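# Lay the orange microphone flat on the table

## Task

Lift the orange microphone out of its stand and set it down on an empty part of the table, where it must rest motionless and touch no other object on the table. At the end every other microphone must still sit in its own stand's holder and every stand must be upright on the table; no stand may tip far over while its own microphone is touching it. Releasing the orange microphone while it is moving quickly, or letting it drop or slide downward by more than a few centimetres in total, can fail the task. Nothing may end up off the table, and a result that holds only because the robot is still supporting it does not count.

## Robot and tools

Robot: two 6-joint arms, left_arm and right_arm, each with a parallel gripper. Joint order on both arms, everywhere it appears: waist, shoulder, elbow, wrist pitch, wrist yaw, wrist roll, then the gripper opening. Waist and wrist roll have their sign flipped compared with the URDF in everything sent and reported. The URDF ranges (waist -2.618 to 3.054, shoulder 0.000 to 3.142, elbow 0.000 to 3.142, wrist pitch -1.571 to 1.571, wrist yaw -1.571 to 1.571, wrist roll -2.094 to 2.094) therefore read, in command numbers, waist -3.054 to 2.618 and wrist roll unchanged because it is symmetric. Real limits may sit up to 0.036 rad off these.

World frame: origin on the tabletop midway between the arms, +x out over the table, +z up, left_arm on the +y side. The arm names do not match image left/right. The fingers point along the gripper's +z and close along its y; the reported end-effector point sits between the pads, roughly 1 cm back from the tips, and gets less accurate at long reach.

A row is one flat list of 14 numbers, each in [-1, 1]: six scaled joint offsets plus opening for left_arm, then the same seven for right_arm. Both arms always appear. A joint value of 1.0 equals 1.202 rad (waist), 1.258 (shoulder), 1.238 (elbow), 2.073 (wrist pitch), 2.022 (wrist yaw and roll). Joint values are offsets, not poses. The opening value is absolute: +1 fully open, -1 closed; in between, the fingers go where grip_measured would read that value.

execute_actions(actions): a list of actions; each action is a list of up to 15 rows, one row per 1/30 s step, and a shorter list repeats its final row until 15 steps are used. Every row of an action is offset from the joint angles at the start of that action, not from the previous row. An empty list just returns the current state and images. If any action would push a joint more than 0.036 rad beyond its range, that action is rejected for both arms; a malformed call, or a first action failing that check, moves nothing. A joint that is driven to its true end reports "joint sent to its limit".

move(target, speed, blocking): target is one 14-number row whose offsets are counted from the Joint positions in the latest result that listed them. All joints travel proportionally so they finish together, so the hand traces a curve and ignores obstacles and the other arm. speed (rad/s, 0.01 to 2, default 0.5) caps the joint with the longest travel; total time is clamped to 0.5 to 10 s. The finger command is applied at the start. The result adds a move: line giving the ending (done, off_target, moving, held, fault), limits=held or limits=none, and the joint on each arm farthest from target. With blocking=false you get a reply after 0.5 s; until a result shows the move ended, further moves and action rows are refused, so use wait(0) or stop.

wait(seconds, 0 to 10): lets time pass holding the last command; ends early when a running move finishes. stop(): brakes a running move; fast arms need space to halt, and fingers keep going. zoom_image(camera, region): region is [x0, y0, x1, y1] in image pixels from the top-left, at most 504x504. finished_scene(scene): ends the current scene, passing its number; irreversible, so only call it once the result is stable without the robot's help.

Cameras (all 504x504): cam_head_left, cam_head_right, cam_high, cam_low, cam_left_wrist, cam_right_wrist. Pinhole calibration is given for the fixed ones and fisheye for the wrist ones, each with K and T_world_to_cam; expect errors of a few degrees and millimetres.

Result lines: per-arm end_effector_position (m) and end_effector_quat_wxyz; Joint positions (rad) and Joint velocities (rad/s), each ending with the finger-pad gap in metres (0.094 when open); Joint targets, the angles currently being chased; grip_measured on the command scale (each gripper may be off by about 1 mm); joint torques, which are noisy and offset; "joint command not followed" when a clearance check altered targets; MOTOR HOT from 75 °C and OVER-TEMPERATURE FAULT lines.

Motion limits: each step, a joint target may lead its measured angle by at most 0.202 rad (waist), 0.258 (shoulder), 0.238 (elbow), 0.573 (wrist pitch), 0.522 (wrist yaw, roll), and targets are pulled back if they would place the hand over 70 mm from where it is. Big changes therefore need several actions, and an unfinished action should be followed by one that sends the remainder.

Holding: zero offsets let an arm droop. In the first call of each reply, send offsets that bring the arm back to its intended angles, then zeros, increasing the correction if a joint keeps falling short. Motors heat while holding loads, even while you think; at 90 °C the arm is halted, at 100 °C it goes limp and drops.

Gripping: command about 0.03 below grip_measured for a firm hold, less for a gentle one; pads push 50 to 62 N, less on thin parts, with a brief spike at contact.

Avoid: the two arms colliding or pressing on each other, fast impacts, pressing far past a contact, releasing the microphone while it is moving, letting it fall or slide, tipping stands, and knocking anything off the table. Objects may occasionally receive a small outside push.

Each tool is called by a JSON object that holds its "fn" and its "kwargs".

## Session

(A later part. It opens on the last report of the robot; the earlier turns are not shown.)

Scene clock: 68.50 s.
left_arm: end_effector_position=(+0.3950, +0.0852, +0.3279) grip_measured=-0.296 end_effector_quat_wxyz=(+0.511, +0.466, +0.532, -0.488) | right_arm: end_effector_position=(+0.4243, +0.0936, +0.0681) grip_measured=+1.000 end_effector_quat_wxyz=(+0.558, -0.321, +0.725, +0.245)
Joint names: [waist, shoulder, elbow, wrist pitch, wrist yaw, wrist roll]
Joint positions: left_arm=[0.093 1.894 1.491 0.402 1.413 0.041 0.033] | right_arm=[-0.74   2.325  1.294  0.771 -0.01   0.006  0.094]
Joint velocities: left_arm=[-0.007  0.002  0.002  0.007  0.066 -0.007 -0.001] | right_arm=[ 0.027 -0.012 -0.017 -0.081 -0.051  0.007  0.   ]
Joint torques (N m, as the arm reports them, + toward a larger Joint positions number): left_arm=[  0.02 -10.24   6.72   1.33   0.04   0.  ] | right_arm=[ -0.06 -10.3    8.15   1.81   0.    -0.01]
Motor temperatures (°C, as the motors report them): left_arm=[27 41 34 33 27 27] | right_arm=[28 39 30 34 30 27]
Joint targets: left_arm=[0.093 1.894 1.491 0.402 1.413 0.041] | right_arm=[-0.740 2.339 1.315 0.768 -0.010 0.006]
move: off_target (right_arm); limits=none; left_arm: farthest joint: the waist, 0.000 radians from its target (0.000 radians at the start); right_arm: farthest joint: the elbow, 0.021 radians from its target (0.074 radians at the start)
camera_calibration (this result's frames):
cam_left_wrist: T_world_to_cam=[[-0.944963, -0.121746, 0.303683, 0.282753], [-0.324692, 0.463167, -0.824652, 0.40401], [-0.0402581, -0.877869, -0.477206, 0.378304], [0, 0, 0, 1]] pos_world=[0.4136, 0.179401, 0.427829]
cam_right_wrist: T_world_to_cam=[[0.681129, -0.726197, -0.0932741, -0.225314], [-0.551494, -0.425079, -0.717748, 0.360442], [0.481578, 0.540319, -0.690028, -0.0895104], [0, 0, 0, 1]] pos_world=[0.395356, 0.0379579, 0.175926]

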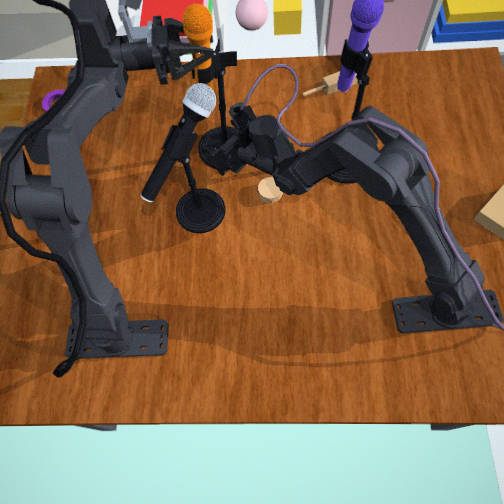

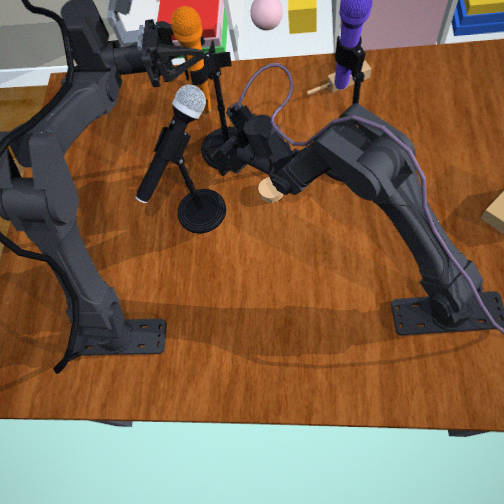

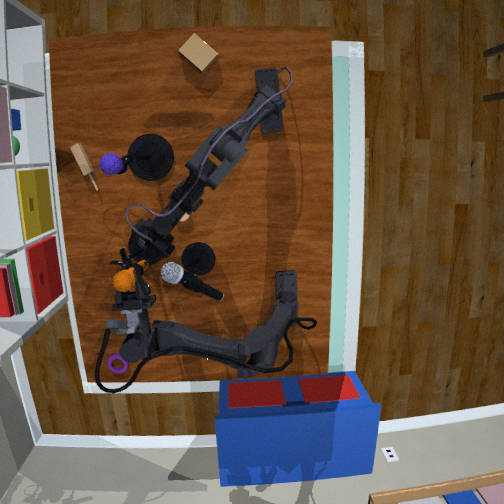

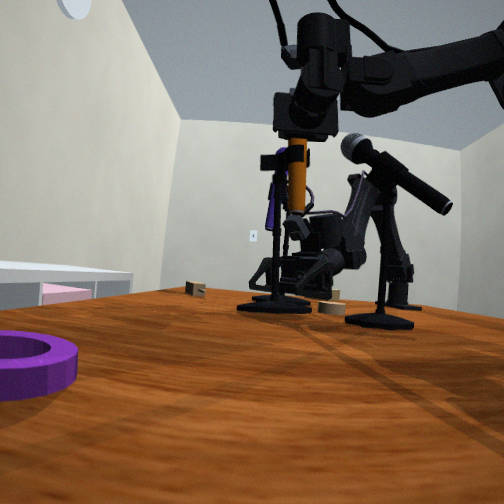

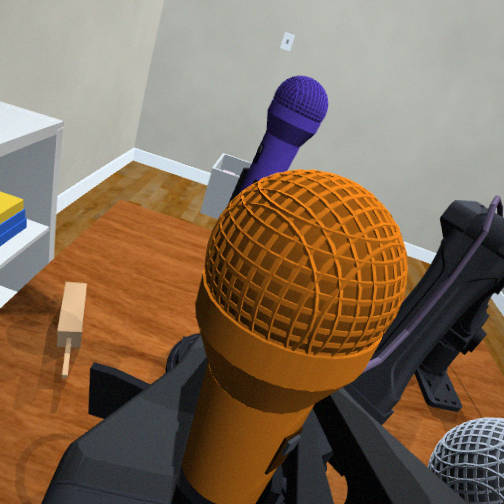

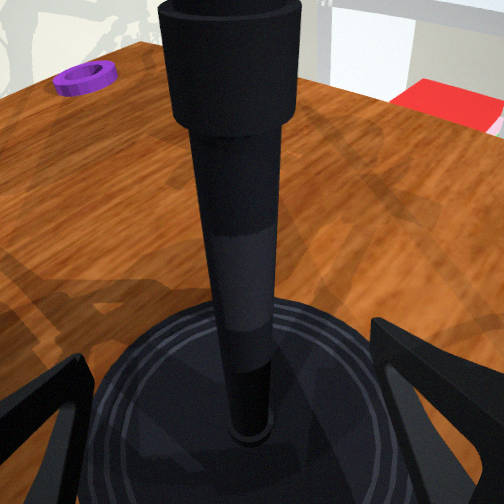

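Close, then lift with sag compensation.

{"fn": "move", "kwargs": {"target": [0,0,0,0,0,0,-0.5,0,0,0,0,0,0,-0.95]}}

{"fn": "move", "kwargs": {"target": [0,-0.05,0.2,-0.04,0,0,-0.5,0,0.03,0,0,0,0,-0.95], "speed": 0.15}}

Scene clock: 72.57 s.
left_arm: end_effector_position=(+0.3922, +0.0851, +0.3248) grip_measured=-0.296 end_effector_quat_wxyz=(+0.501, +0.466, +0.533, -0.498) | right_arm: end_effector_position=(+0.4321, +0.0859, +0.0671) grip_measured=-0.789 end_effector_quat_wxyz=(+0.558, -0.304, +0.733, +0.242)
Joint names: [waist, shoulder, elbow, wrist pitch, wrist yaw, wrist roll]
Joint positions: left_arm=[0.093 1.896 1.488 0.392 1.431 0.048 0.033] | right_arm=[-0.726  2.325  1.294  0.768  0.004 -0.017  0.01 ]
Joint velocities: left_arm=[-0.007  0.002  0.002 -0.037  0.007  0.037  0.   ] | right_arm=[ 0.002 -0.022 -0.022 -0.037 -0.051  0.022  0.001]
Joint torques (N m, as the arm reports them, + toward a larger Joint positions number): left_arm=[  0.07 -10.44   6.99   1.42  -0.12  -0.06] | right_arm=[ -1.28 -11.48   6.41   1.88  -0.16   0.2 ]
Motor temperatures (°C, as the motors report them): left_arm=[27 41 34 33 27 27] | right_arm=[28 40 30 35 30 27]
Joint targets: left_arm=[0.093 1.894 1.491 0.402 1.414 0.041] | right_arm=[-0.740 2.325 1.294 0.771 -0.010 0.006]
move: off_target (right_arm); limits=none; left_arm: farthest joint: the wrist yaw, 0.018 radians from its target (0.000 radians at the start); right_arm: farthest joint: the wrist roll, 0.023 radians from its target (0.000 radians at the start)
camera_calibration (this result's frames):
cam_left_wrist: T_world_to_cam=[[-0.94002, -0.105343, 0.324447, 0.270966], [-0.33464, 0.469285, -0.817183, 0.401552], [-0.0661738, -0.876741, -0.476389, 0.38642], [0, 0, 0, 1]] pos_world=[0.41466, 0.178892, 0.424313]
cam_right_wrist: T_world_to_cam=[[0.655257, -0.747144, -0.111421, -0.222089], [-0.576434, -0.399214, -0.712988, 0.369049], [0.488224, 0.531417, -0.692267, -0.0917655], [0, 0, 0, 1]] pos_world=[0.40306, 0.0301627, 0.174856]

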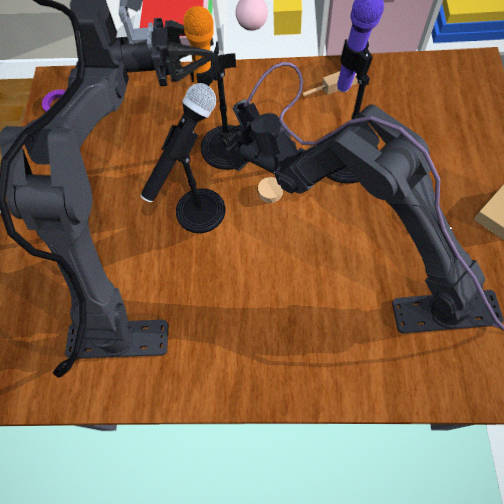

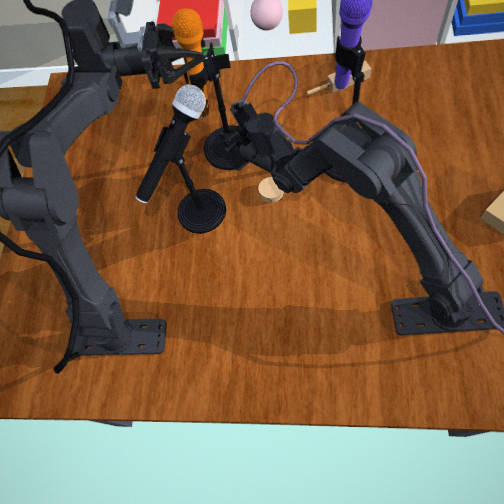

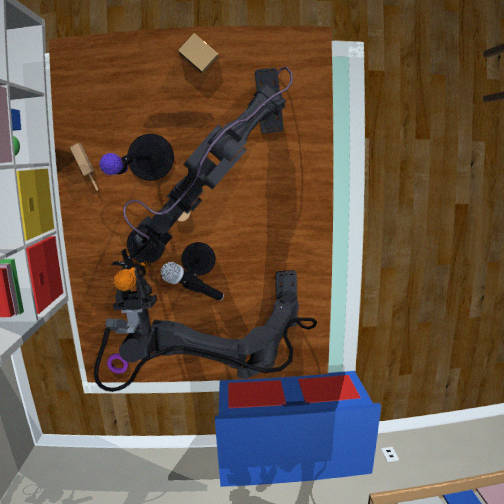

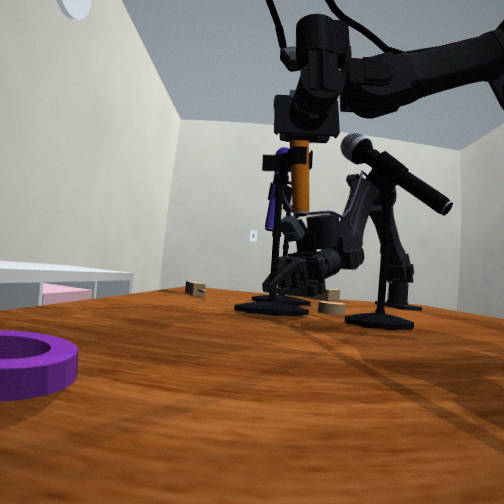

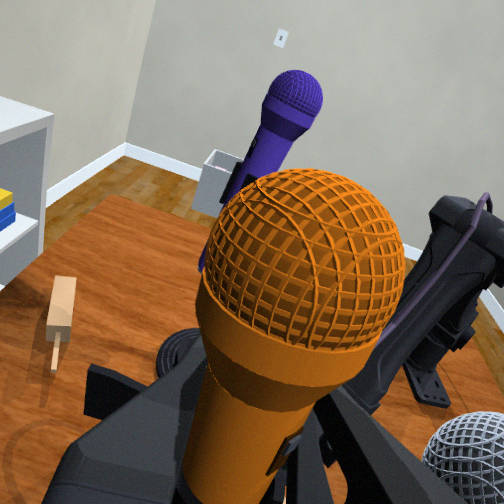

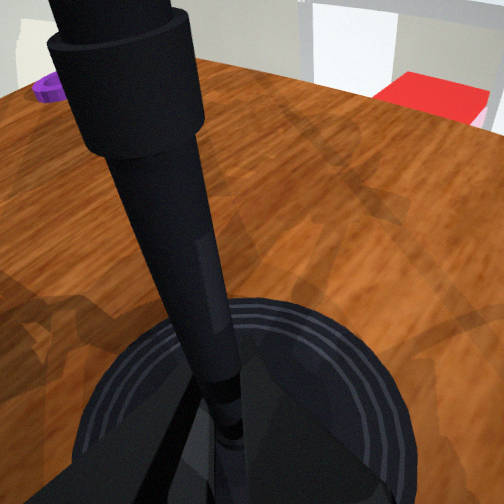

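Scene clock: 74.63 s.
left_arm: end_effector_position=(+0.4000, +0.0846, +0.3635) grip_measured=-0.296 end_effector_quat_wxyz=(+0.503, +0.468, +0.531, -0.495) | right_arm: end_effector_position=(+0.4326, +0.0873, +0.0679) grip_measured=-0.789 end_effector_quat_wxyz=(+0.561, -0.293, +0.731, +0.254)
Joint names: [waist, shoulder, elbow, wrist pitch, wrist yaw, wrist roll]
Joint positions: left_arm=[0.093 1.913 1.664 0.231 1.431 0.037 0.033] | right_arm=[-0.726  2.336  1.294  0.799  0.001 -0.044  0.01 ]
Joint velocities: left_arm=[ 0.007 -0.022  0.007 -0.022  0.037 -0.007 -0.001] | right_arm=[-0.007 -0.007 -0.007 -0.007 -0.007 -0.022  0.   ]
Joint torques (N m, as the arm reports them, + toward a larger Joint positions number): left_arm=[  0.01 -17.14  12.71   2.1    0.07   0.1 ] | right_arm=[-0.03 -9.37  6.45  1.57  0.05  0.23]
Motor temperatures (°C, as the motors report them): left_arm=[27 42 35 33 27 27] | right_arm=[28 41 30 35 30 27]
Joint targets: left_arm=[0.093 1.833 1.735 0.309 1.431 0.048] | right_arm=[-0.726 2.363 1.294 0.768 0.004 -0.017]
move: off_target (left_arm, right_arm); limits=none; left_arm: farthest joint: the shoulder, 0.080 radians from its target (0.063 radians at the start); right_arm: farthest joint: the wrist pitch, 0.031 radians from its target (0.000 radians at the start)
camera_calibration (this result's frames):
cam_left_wrist: T_world_to_cam=[[-0.942985, -0.106308, 0.3154, 0.270224], [-0.327199, 0.469735, -0.819933, 0.433992], [-0.060989, -0.876383, -0.477737, 0.403295], [0, 0, 0, 1]] pos_world=[0.421416, 0.178306, 0.463285]
cam_right_wrist: T_world_to_cam=[[0.651952, -0.74524, -0.139913, -0.218077], [-0.581927, -0.373453, -0.722422, 0.371243], [0.486127, 0.552404, -0.677149, -0.0941487], [0, 0, 0, 1]] pos_world=[0.403981, 0.0281302, 0.17393]

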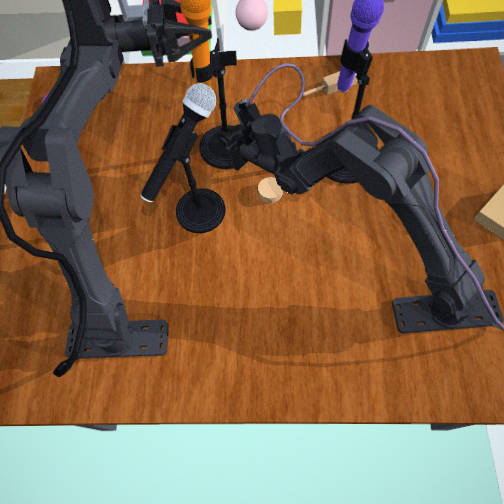

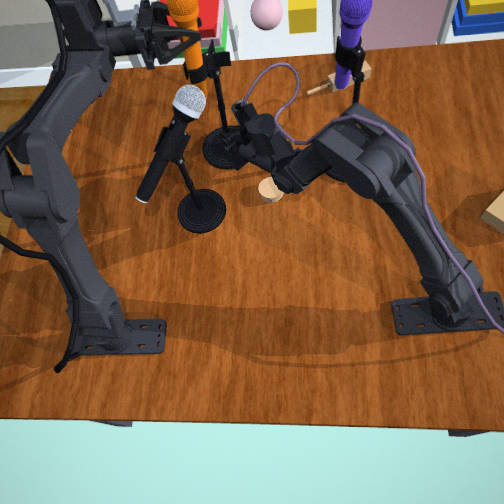

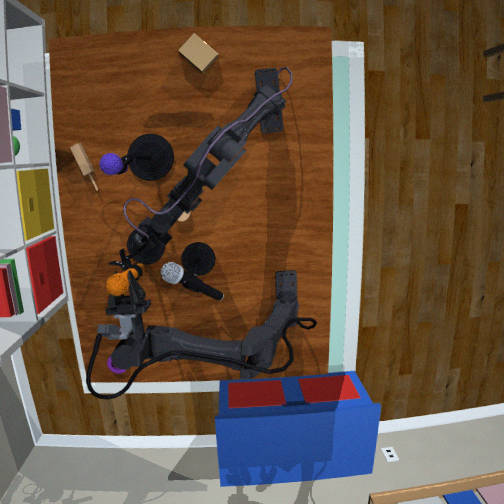

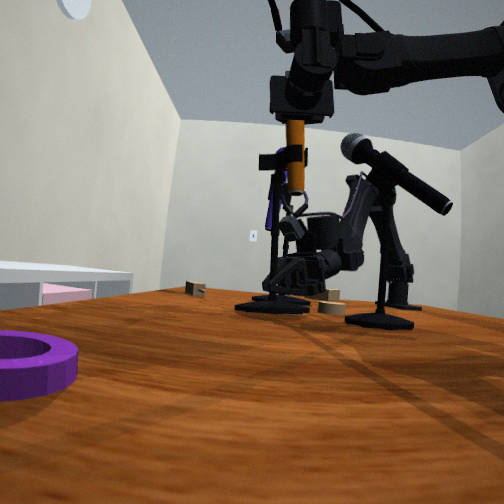

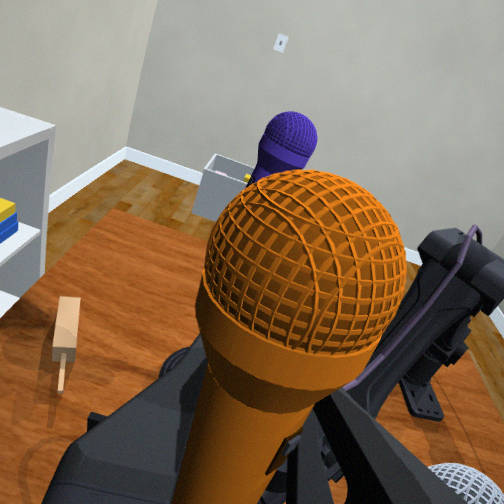

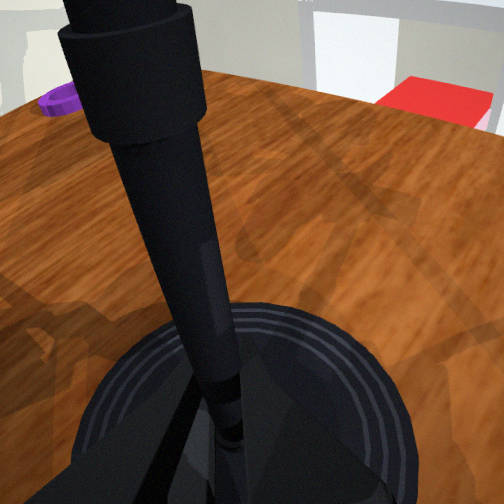

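Sliding.

{"fn": "move", "kwargs": {"target": [0,-0.07,0.2,-0.04,0,0,-0.5,0,0.02,0,-0.015,0,0.01,-0.95], "speed": 0.15}}

{"fn": "move", "kwargs": {"target": [0,-0.06,0.22,-0.06,0,0,-0.5,0,0.02,0,-0.015,0,0.01,-0.95], "speed": 0.15}}

Scene clock: 80.37 s.
left_arm: end_effector_position=(+0.4017, +0.0846, +0.3974) grip_measured=-0.296 end_effector_quat_wxyz=(+0.503, +0.467, +0.534, -0.494) | right_arm: end_effector_position=(+0.4321, +0.0880, +0.0685) grip_measured=-0.789 end_effector_quat_wxyz=(+0.561, -0.292, +0.731, +0.258)
Joint names: [waist, shoulder, elbow, wrist pitch, wrist yaw, wrist roll]
Joint positions: left_arm=[0.093 1.926 1.825 0.062 1.426 0.019 0.033] | right_arm=[-0.726  2.336  1.294  0.801 -0.004 -0.049  0.01 ]
Joint velocities: left_arm=[-0.007  0.022 -0.012 -0.022 -0.007 -0.022  0.002] | right_arm=[-0.012  0.002  0.017 -0.095  0.022  0.022 -0.   ]
Joint torques (N m, as the arm reports them, + toward a larger Joint positions number): left_arm=[  0.01 -17.41  12.57   2.04   0.1    0.16] | right_arm=[-0.05 -9.57  6.4   1.54  0.05  0.23]
Motor temperatures (°C, as the motors report them): left_arm=[27 47 37 34 27 27] | right_arm=[28 41 30 35 30 27]
Joint targets: left_arm=[0.093 1.844 1.895 0.131 1.430 0.034] | right_arm=[-0.726 2.361 1.294 0.768 0.000 -0.024]
move: off_target (left_arm, right_arm); limits=none; left_arm: farthest joint: the shoulder, 0.101 radians from its target (0.088 radians at the start); right_arm: farthest joint: the wrist pitch, 0.033 radians from its target (0.031 radians at the start)
camera_calibration (this result's frames):
cam_left_wrist: T_world_to_cam=[[-0.94149, -0.111846, 0.317943, 0.260004], [-0.331984, 0.470549, -0.817539, 0.463201], [-0.0581691, -0.875257, -0.480148, 0.419309], [0, 0, 0, 1]] pos_world=[0.422957, 0.178124, 0.497349]
cam_right_wrist: T_world_to_cam=[[0.65399, -0.742294, -0.145937, -0.217911], [-0.58266, -0.371204, -0.722991, 0.371759], [0.482499, 0.55786, -0.675268, -0.0929404], [0, 0, 0, 1]] pos_world=[0.403964, 0.0280924, 0.174217]

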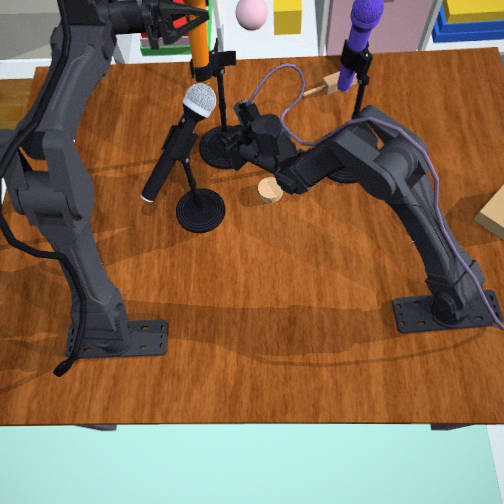

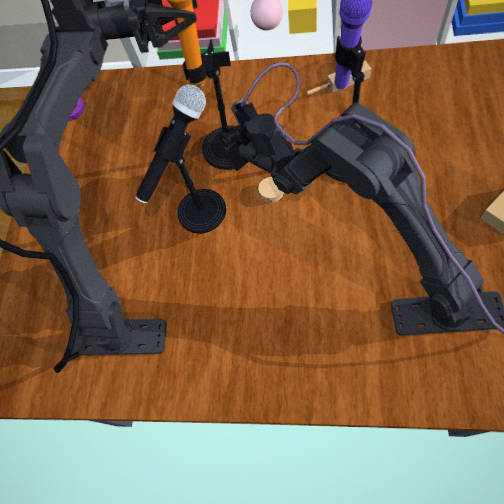

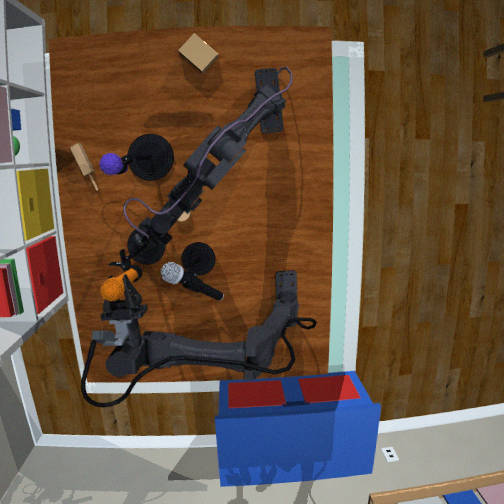

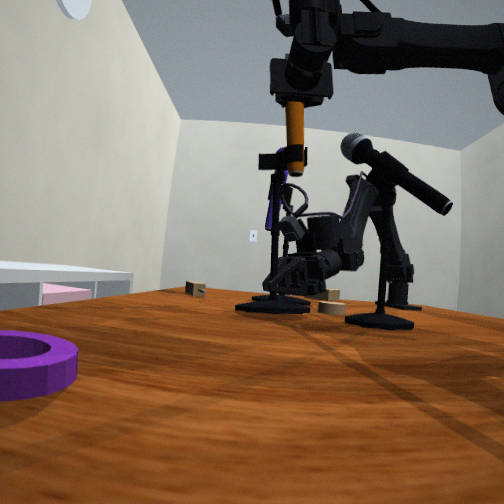

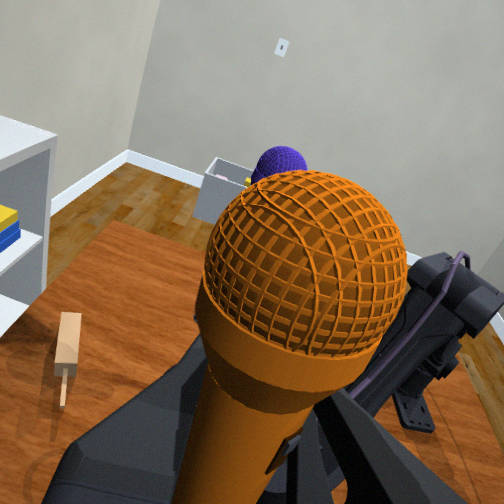

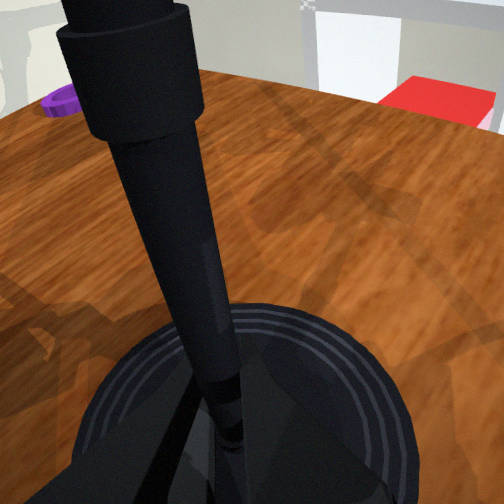

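Scene clock: 82.87 s.
left_arm: end_effector_position=(+0.3612, +0.0874, +0.4965) grip_measured=-0.296 end_effector_quat_wxyz=(+0.554, +0.507, +0.482, -0.451) | right_arm: end_effector_position=(+0.4293, +0.0901, +0.0656) grip_measured=-0.789 end_effector_quat_wxyz=(+0.561, -0.310, +0.726, +0.251)
Joint names: [waist, shoulder, elbow, wrist pitch, wrist yaw, wrist roll]
Joint positions: left_arm=[ 0.093  1.86   2.078 -0.076  1.425  0.012  0.033] | right_arm=[-0.729  2.34   1.294  0.798 -0.013 -0.014  0.01 ]
Joint velocities: left_arm=[ 0.002 -0.002 -0.002 -0.037 -0.037 -0.022  0.001] | right_arm=[ 0.017 -0.002 -0.007 -0.007  0.007  0.037  0.   ]
Joint torques (N m, as the arm reports them, + toward a larger Joint positions number): left_arm=[  0.05 -10.16   7.68   1.41  -0.01   0.07] | right_arm=[ 0.2  -9.84  6.36  1.59  0.11 -0.15]
Motor temperatures (°C, as the motors report them): left_arm=[27 47 38 34 27 27] | right_arm=[28 42 30 36 30 27]
Joint targets: left_arm=[0.093 1.851 2.097 -0.063 1.426 0.019] | right_arm=[-0.726 2.361 1.294 0.770 -0.004 -0.029]
move: off_target (right_arm); limits=none; left_arm: farthest joint: the elbow, 0.020 radians from its target (0.272 radians at the start); right_arm: farthest joint: the wrist pitch, 0.028 radians from its target (0.031 radians at the start)
camera_calibration (this result's frames):
cam_left_wrist: T_world_to_cam=[[-0.984052, -0.110254, 0.13959, 0.294489], [-0.175026, 0.460124, -0.870432, 0.499993], [0.0317397, -0.880982, -0.472084, 0.43106], [0, 0, 0, 1]] pos_world=[0.363623, 0.182166, 0.597598]
cam_right_wrist: T_world_to_cam=[[0.671547, -0.732203, -0.113596, -0.225462], [-0.561154, -0.402456, -0.72328, 0.362425], [0.48387, 0.549462, -0.681147, -0.0941622], [0, 0, 0, 1]] pos_world=[0.400347, 0.0325147, 0.172385]

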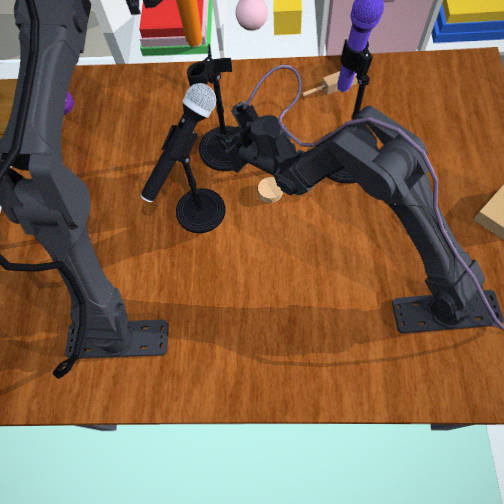

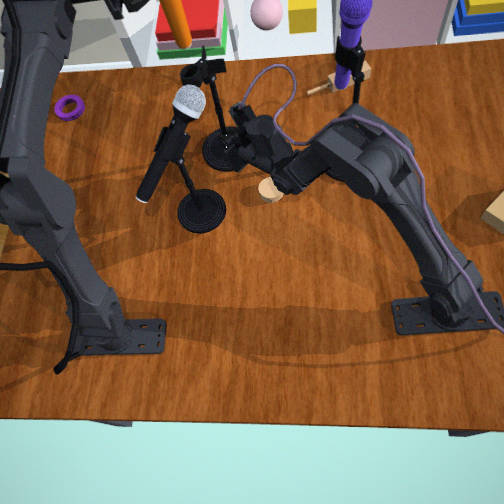

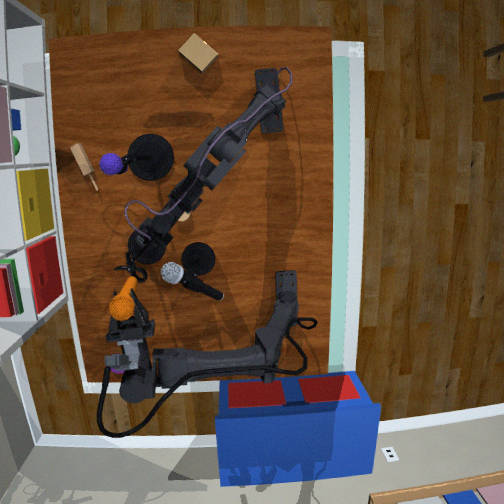

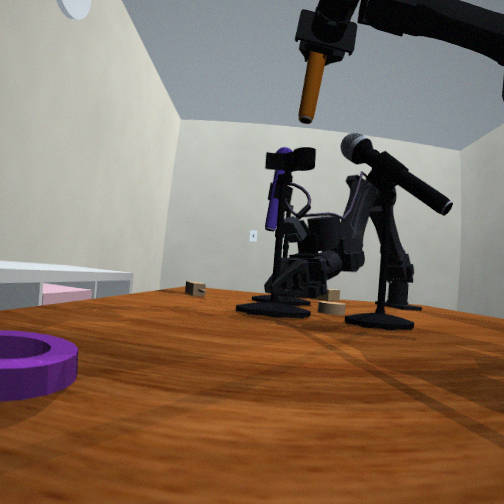

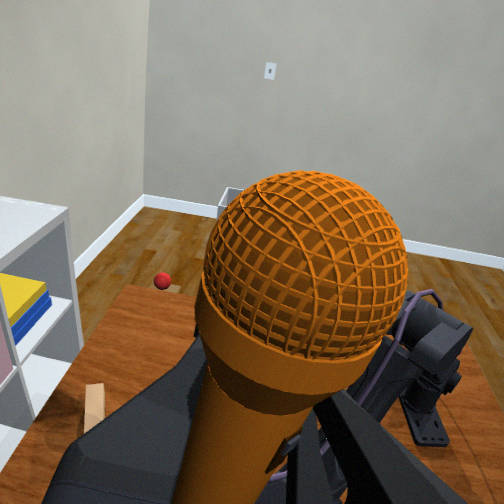

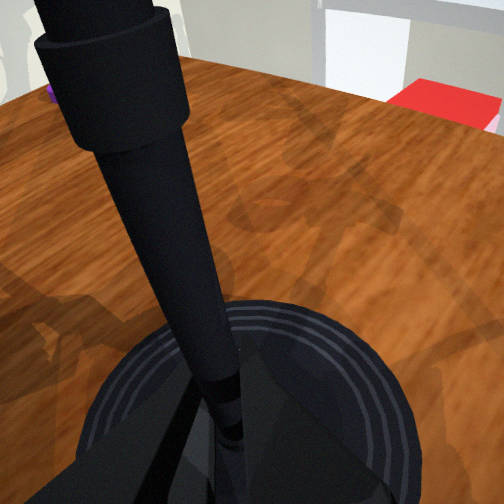

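{"fn": "move", "kwargs": {"target": [-0.2,0,-0.1,-0.6,-0.705,0,-0.5,0,0,0,0,0,0,1], "speed": 0.7}}

{"fn": "move", "kwargs": {"target": [0,0.03,-0.37,0.08,0,0,-0.5,0,-0.48,-0.35,-0.19,0,0,1], "speed": 0.4}}

Scene clock: 89.33 s.
left_arm: end_effector_position=(+0.3691, +0.3598, +0.2207) grip_measured=-0.295 end_effector_quat_wxyz=(+0.172, -0.087, +0.981, +0.008) | right_arm: end_effector_position=(+0.4292, +0.0905, +0.0664) grip_measured=+0.999 end_effector_quat_wxyz=(+0.562, -0.310, +0.725, +0.251)
Joint names: [waist, shoulder, elbow, wrist pitch, wrist yaw, wrist roll]
Joint positions: left_arm=[-0.143  1.86   1.955 -1.32   0.01   0.012  0.033] | right_arm=[-0.73   2.34   1.294  0.801 -0.013 -0.013  0.094]
Joint velocities: left_arm=[-0.012 -0.002 -0.002  0.022  0.037  0.066 -0.002] | right_arm=[-0.012 -0.007  0.002  0.007  0.007 -0.037  0.   ]
Joint torques (N m, as the arm reports them, + toward a larger Joint positions number): left_arm=[-0.36 -9.21  5.95  0.92 -0.07  0.  ] | right_arm=[ -0.04 -11.41   6.35   1.83   0.    -0.02]
Motor temperatures (°C, as the motors report them): left_arm=[27 45 37 34 27 27] | right_arm=[28 43 30 36 30 27]
Joint targets: left_arm=[-0.148 1.860 1.954 -1.320 -0.001 0.012] | right_arm=[-0.729 2.340 1.294 0.798 -0.013 -0.014]
move: done; limits=none; left_arm: farthest joint: the wrist yaw, 0.011 radians from its target (1.425 radians at the start); right_arm: farthest joint: the wrist pitch, 0.003 radians from its target (0.000 radians at the start)
camera_calibration (this result's frames):
cam_left_wrist: T_world_to_cam=[[0.424602, -0.902947, 0.0663321, 0.152236], [-0.895034, -0.407578, 0.181092, 0.481865], [-0.136481, -0.136262, -0.981227, 0.447016], [0, 0, 0, 1]] pos_world=[0.427655, 0.39477, 0.341264]
cam_right_wrist: T_world_to_cam=[[0.672457, -0.731374, -0.113551, -0.225521], [-0.558952, -0.401263, -0.725645, 0.362228], [0.485154, 0.551434, -0.678635, -0.0946539], [0, 0, 0, 1]] pos_world=[0.400043, 0.0326038, 0.173005]

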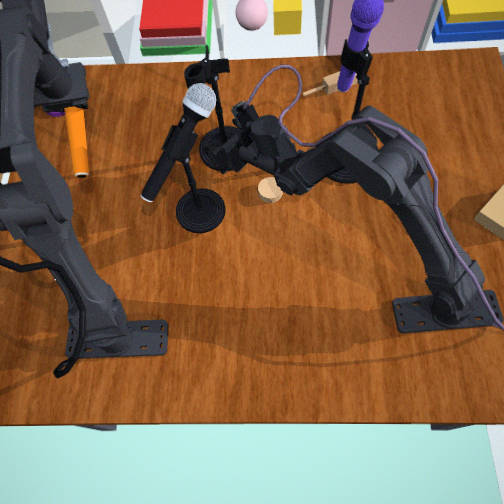

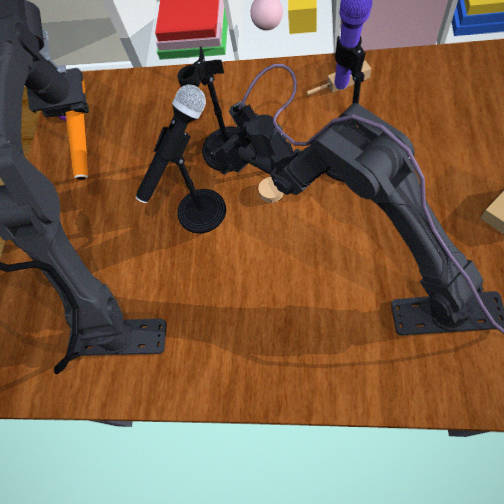

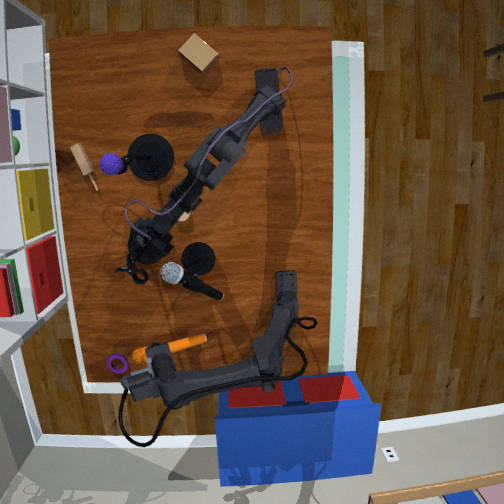

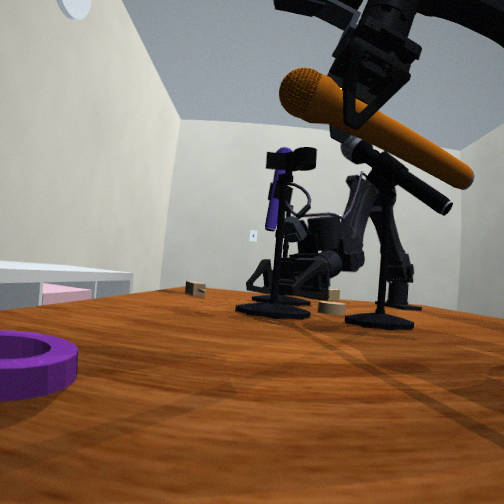

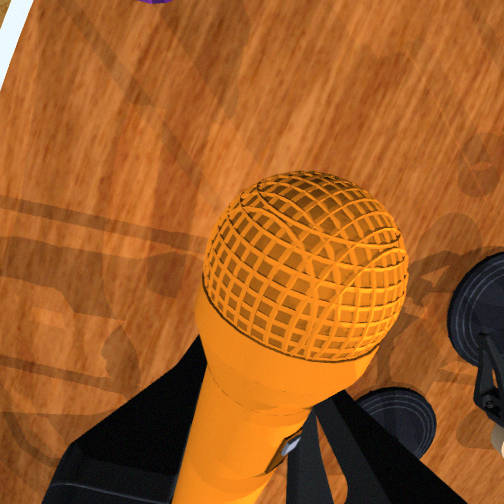

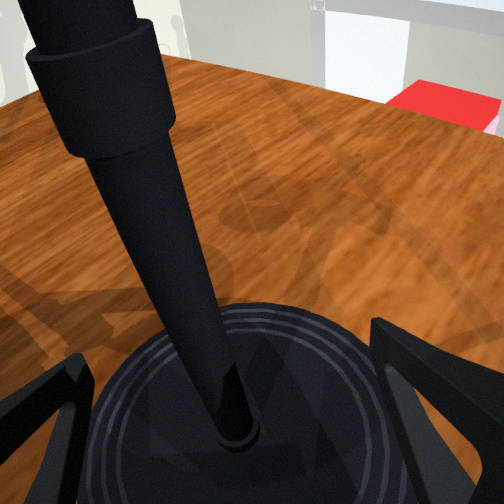

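Scene clock: 91.53 s.
left_arm: end_effector_position=(+0.3081, +0.3495, +0.0778) grip_measured=-0.295 end_effector_quat_wxyz=(+0.002, -0.090, +0.996, -0.005) | right_arm: end_effector_position=(+0.3436, +0.0005, +0.1230) grip_measured=+0.999 end_effector_quat_wxyz=(+0.488, -0.331, +0.777, +0.219)
Joint names: [waist, shoulder, elbow, wrist pitch, wrist yaw, wrist roll]
Joint positions: left_arm=[-0.143  1.905  1.498 -1.161  0.01   0.012  0.033] | right_arm=[-0.73   1.751  0.877  0.432 -0.013 -0.013  0.094]
Joint velocities: left_arm=[ 0.007 -0.002  0.002  0.037 -0.007  0.022  0.001] | right_arm=[ 0.007  0.002 -0.002 -0.095  0.022 -0.022 -0.001]
Joint torques (N m, as the arm reports them, + toward a larger Joint positions number): left_arm=[ 0.01 -9.9   5.64  0.41  0.03  0.  ] | right_arm=[-0.07 -8.62  5.67  1.56  0.   -0.01]
Motor temperatures (°C, as the motors report them): left_arm=[27 44 36 34 27 27] | right_arm=[28 43 29 36 30 27]
Joint targets: left_arm=[-0.143 1.898 1.497 -1.154 0.010 0.012] | right_arm=[-0.730 1.736 0.861 0.408 -0.013 -0.013]
move: off_target (right_arm); limits=none; left_arm: farthest joint: the shoulder, 0.007 radians from its target (0.037 radians at the start); right_arm: farthest joint: the wrist pitch, 0.025 radians from its target (0.394 radians at the start)
camera_calibration (this result's frames):
cam_left_wrist: T_world_to_cam=[[0.431196, -0.901834, -0.0276736, 0.183208], [-0.780602, -0.388261, 0.48981, 0.382927], [-0.452472, -0.189602, -0.87139, 0.404544], [0, 0, 0, 1]] pos_world=[0.40296, 0.390601, 0.170024]
cam_right_wrist: T_world_to_cam=[[0.658036, -0.746535, -0.0983617, -0.224256], [-0.647766, -0.494632, -0.579429, 0.331901], [0.383911, 0.445, -0.809065, 0.0858153], [0, 0, 0, 1]] pos_world=[0.329617, -0.0414336, 0.239685]

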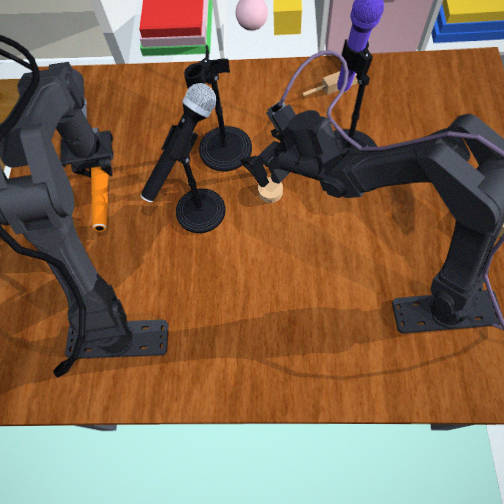

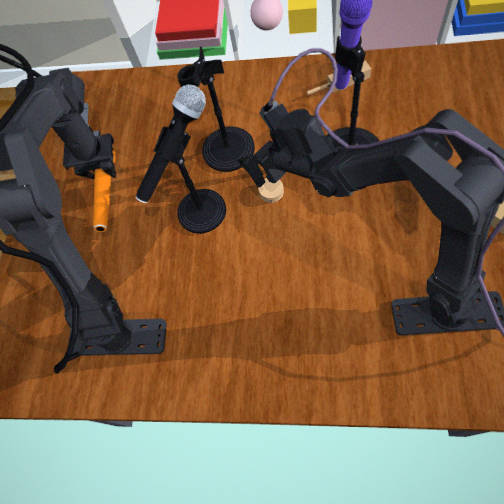

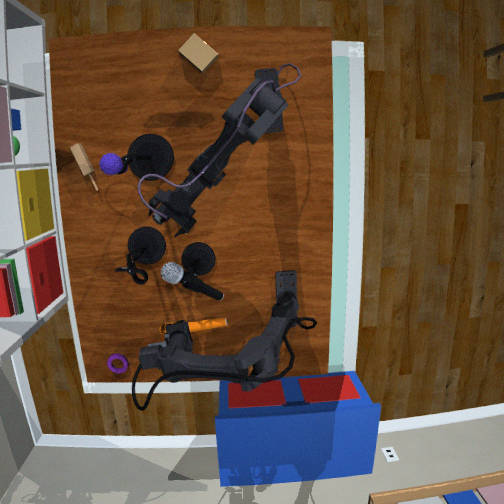

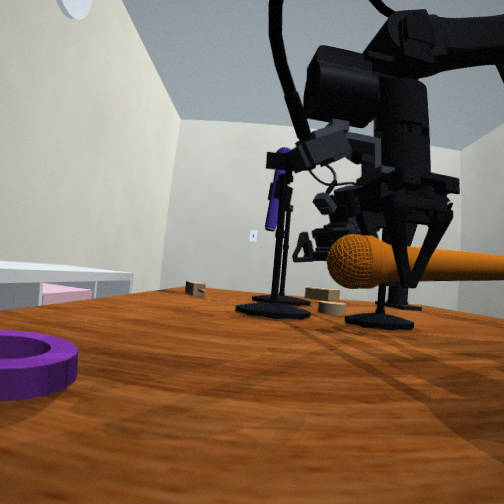

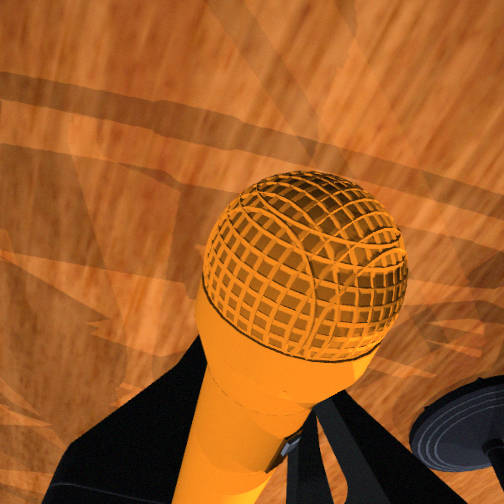

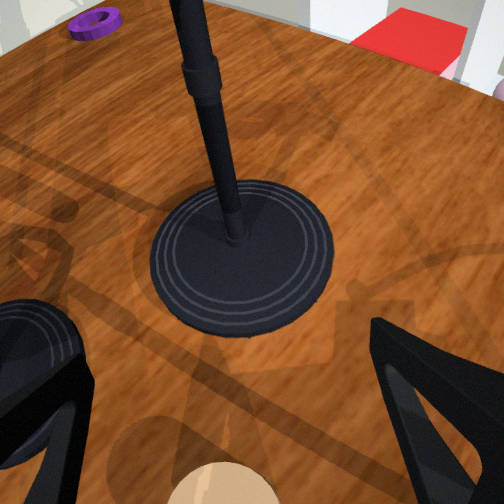

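{"fn": "move", "kwargs": {"target": [0,0,-0.17,0.1,0,0,-0.5,0,0,0,0,0,0,1], "speed": 0.15}}

Scene clock: 95.53 s.
left_arm: end_effector_position=(+0.2931, +0.3470, +0.0278) grip_measured=-0.295 end_effector_quat_wxyz=(-0.001, -0.090, +0.996, -0.005) | right_arm: end_effector_position=(+0.3438, +0.0007, +0.1236) grip_measured=+0.999 end_effector_quat_wxyz=(+0.489, -0.331, +0.776, +0.220)
Joint names: [waist, shoulder, elbow, wrist pitch, wrist yaw, wrist roll]
Joint positions: left_arm=[-0.143  1.905  1.292 -0.961  0.01   0.012  0.033] | right_arm=[-0.73   1.751  0.877  0.435 -0.013 -0.013  0.094]
Joint velocities: left_arm=[ 0.017  0.002 -0.027  0.022 -0.037  0.037 -0.001] | right_arm=[-0.007 -0.007  0.007 -0.037  0.022  0.007  0.   ]
Joint torques (N m, as the arm reports them, + toward a larger Joint positions number): left_arm=[ 0.03 -9.05  5.07  0.39  0.03  0.  ] | right_arm=[-0.06 -7.53  7.    1.76  0.   -0.01]
Motor temperatures (°C, as the motors report them): left_arm=[27 44 35 33 27 27] | right_arm=[28 42 29 36 30 27]
Joint targets: left_arm=[-0.143 1.905 1.287 -0.954 0.010 0.012] | right_arm=[-0.730 1.751 0.877 0.432 -0.013 -0.013]
move: done; limits=none; left_arm: farthest joint: the wrist pitch, 0.007 radians from its target (0.207 radians at the start); right_arm: farthest joint: the wrist pitch, 0.003 radians from its target (0.000 radians at the start)
camera_calibration (this result's frames):
cam_left_wrist: T_world_to_cam=[[0.431035, -0.901861, -0.0292471, 0.186117], [-0.777825, -0.387792, 0.494576, 0.39359], [-0.457381, -0.190431, -0.868642, 0.35535], [0, 0, 0, 1]] pos_world=[0.388451, 0.388152, 0.119455]
cam_right_wrist: T_world_to_cam=[[0.658217, -0.746344, -0.0985947, -0.224205], [-0.646698, -0.493508, -0.581576, 0.332374], [0.385399, 0.446564, -0.807495, 0.0854283], [0, 0, 0, 1]] pos_world=[0.329598, -0.0414542, 0.240178]

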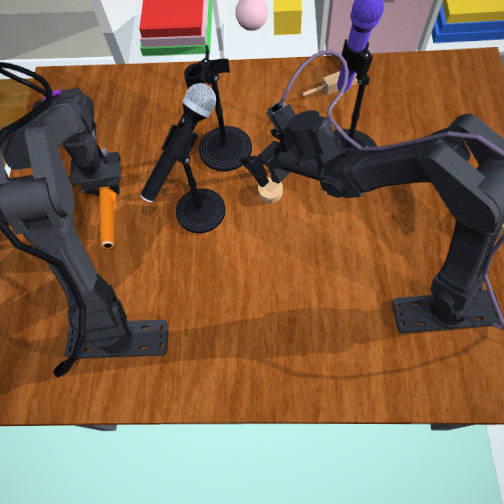

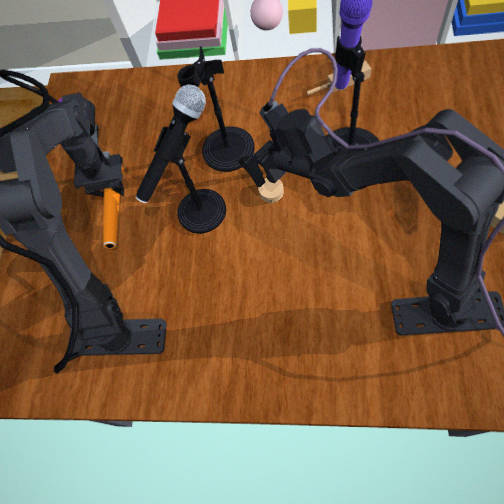

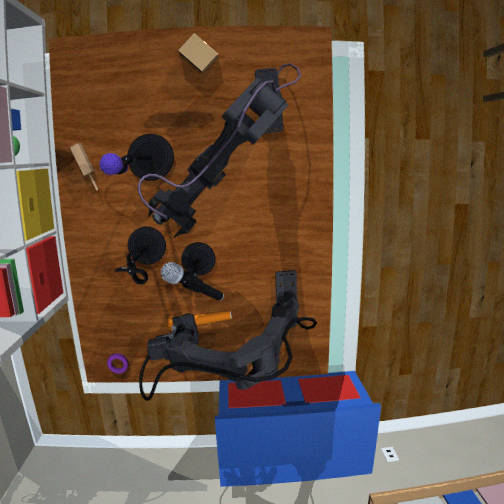

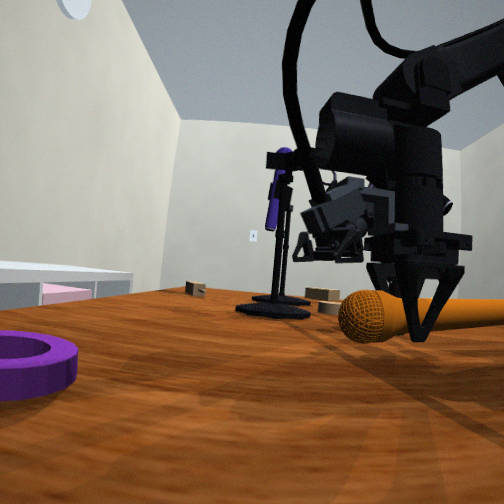

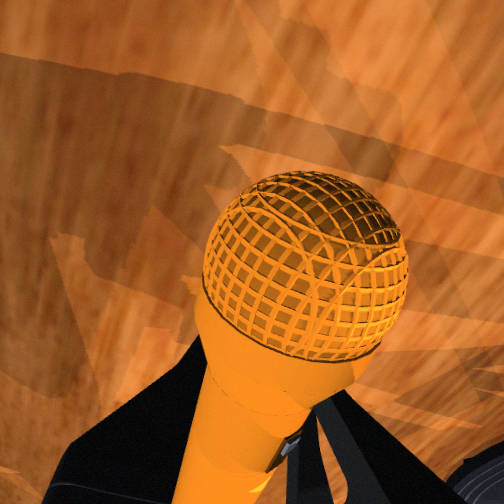

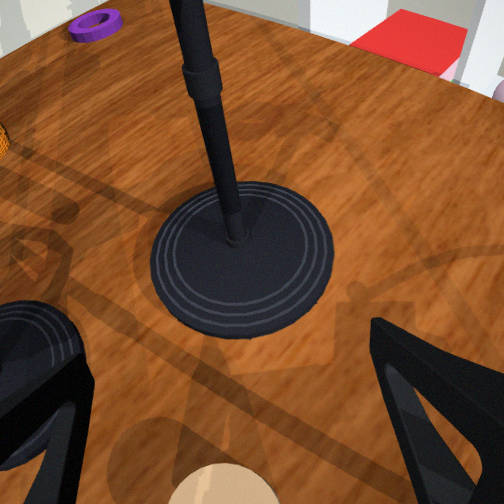

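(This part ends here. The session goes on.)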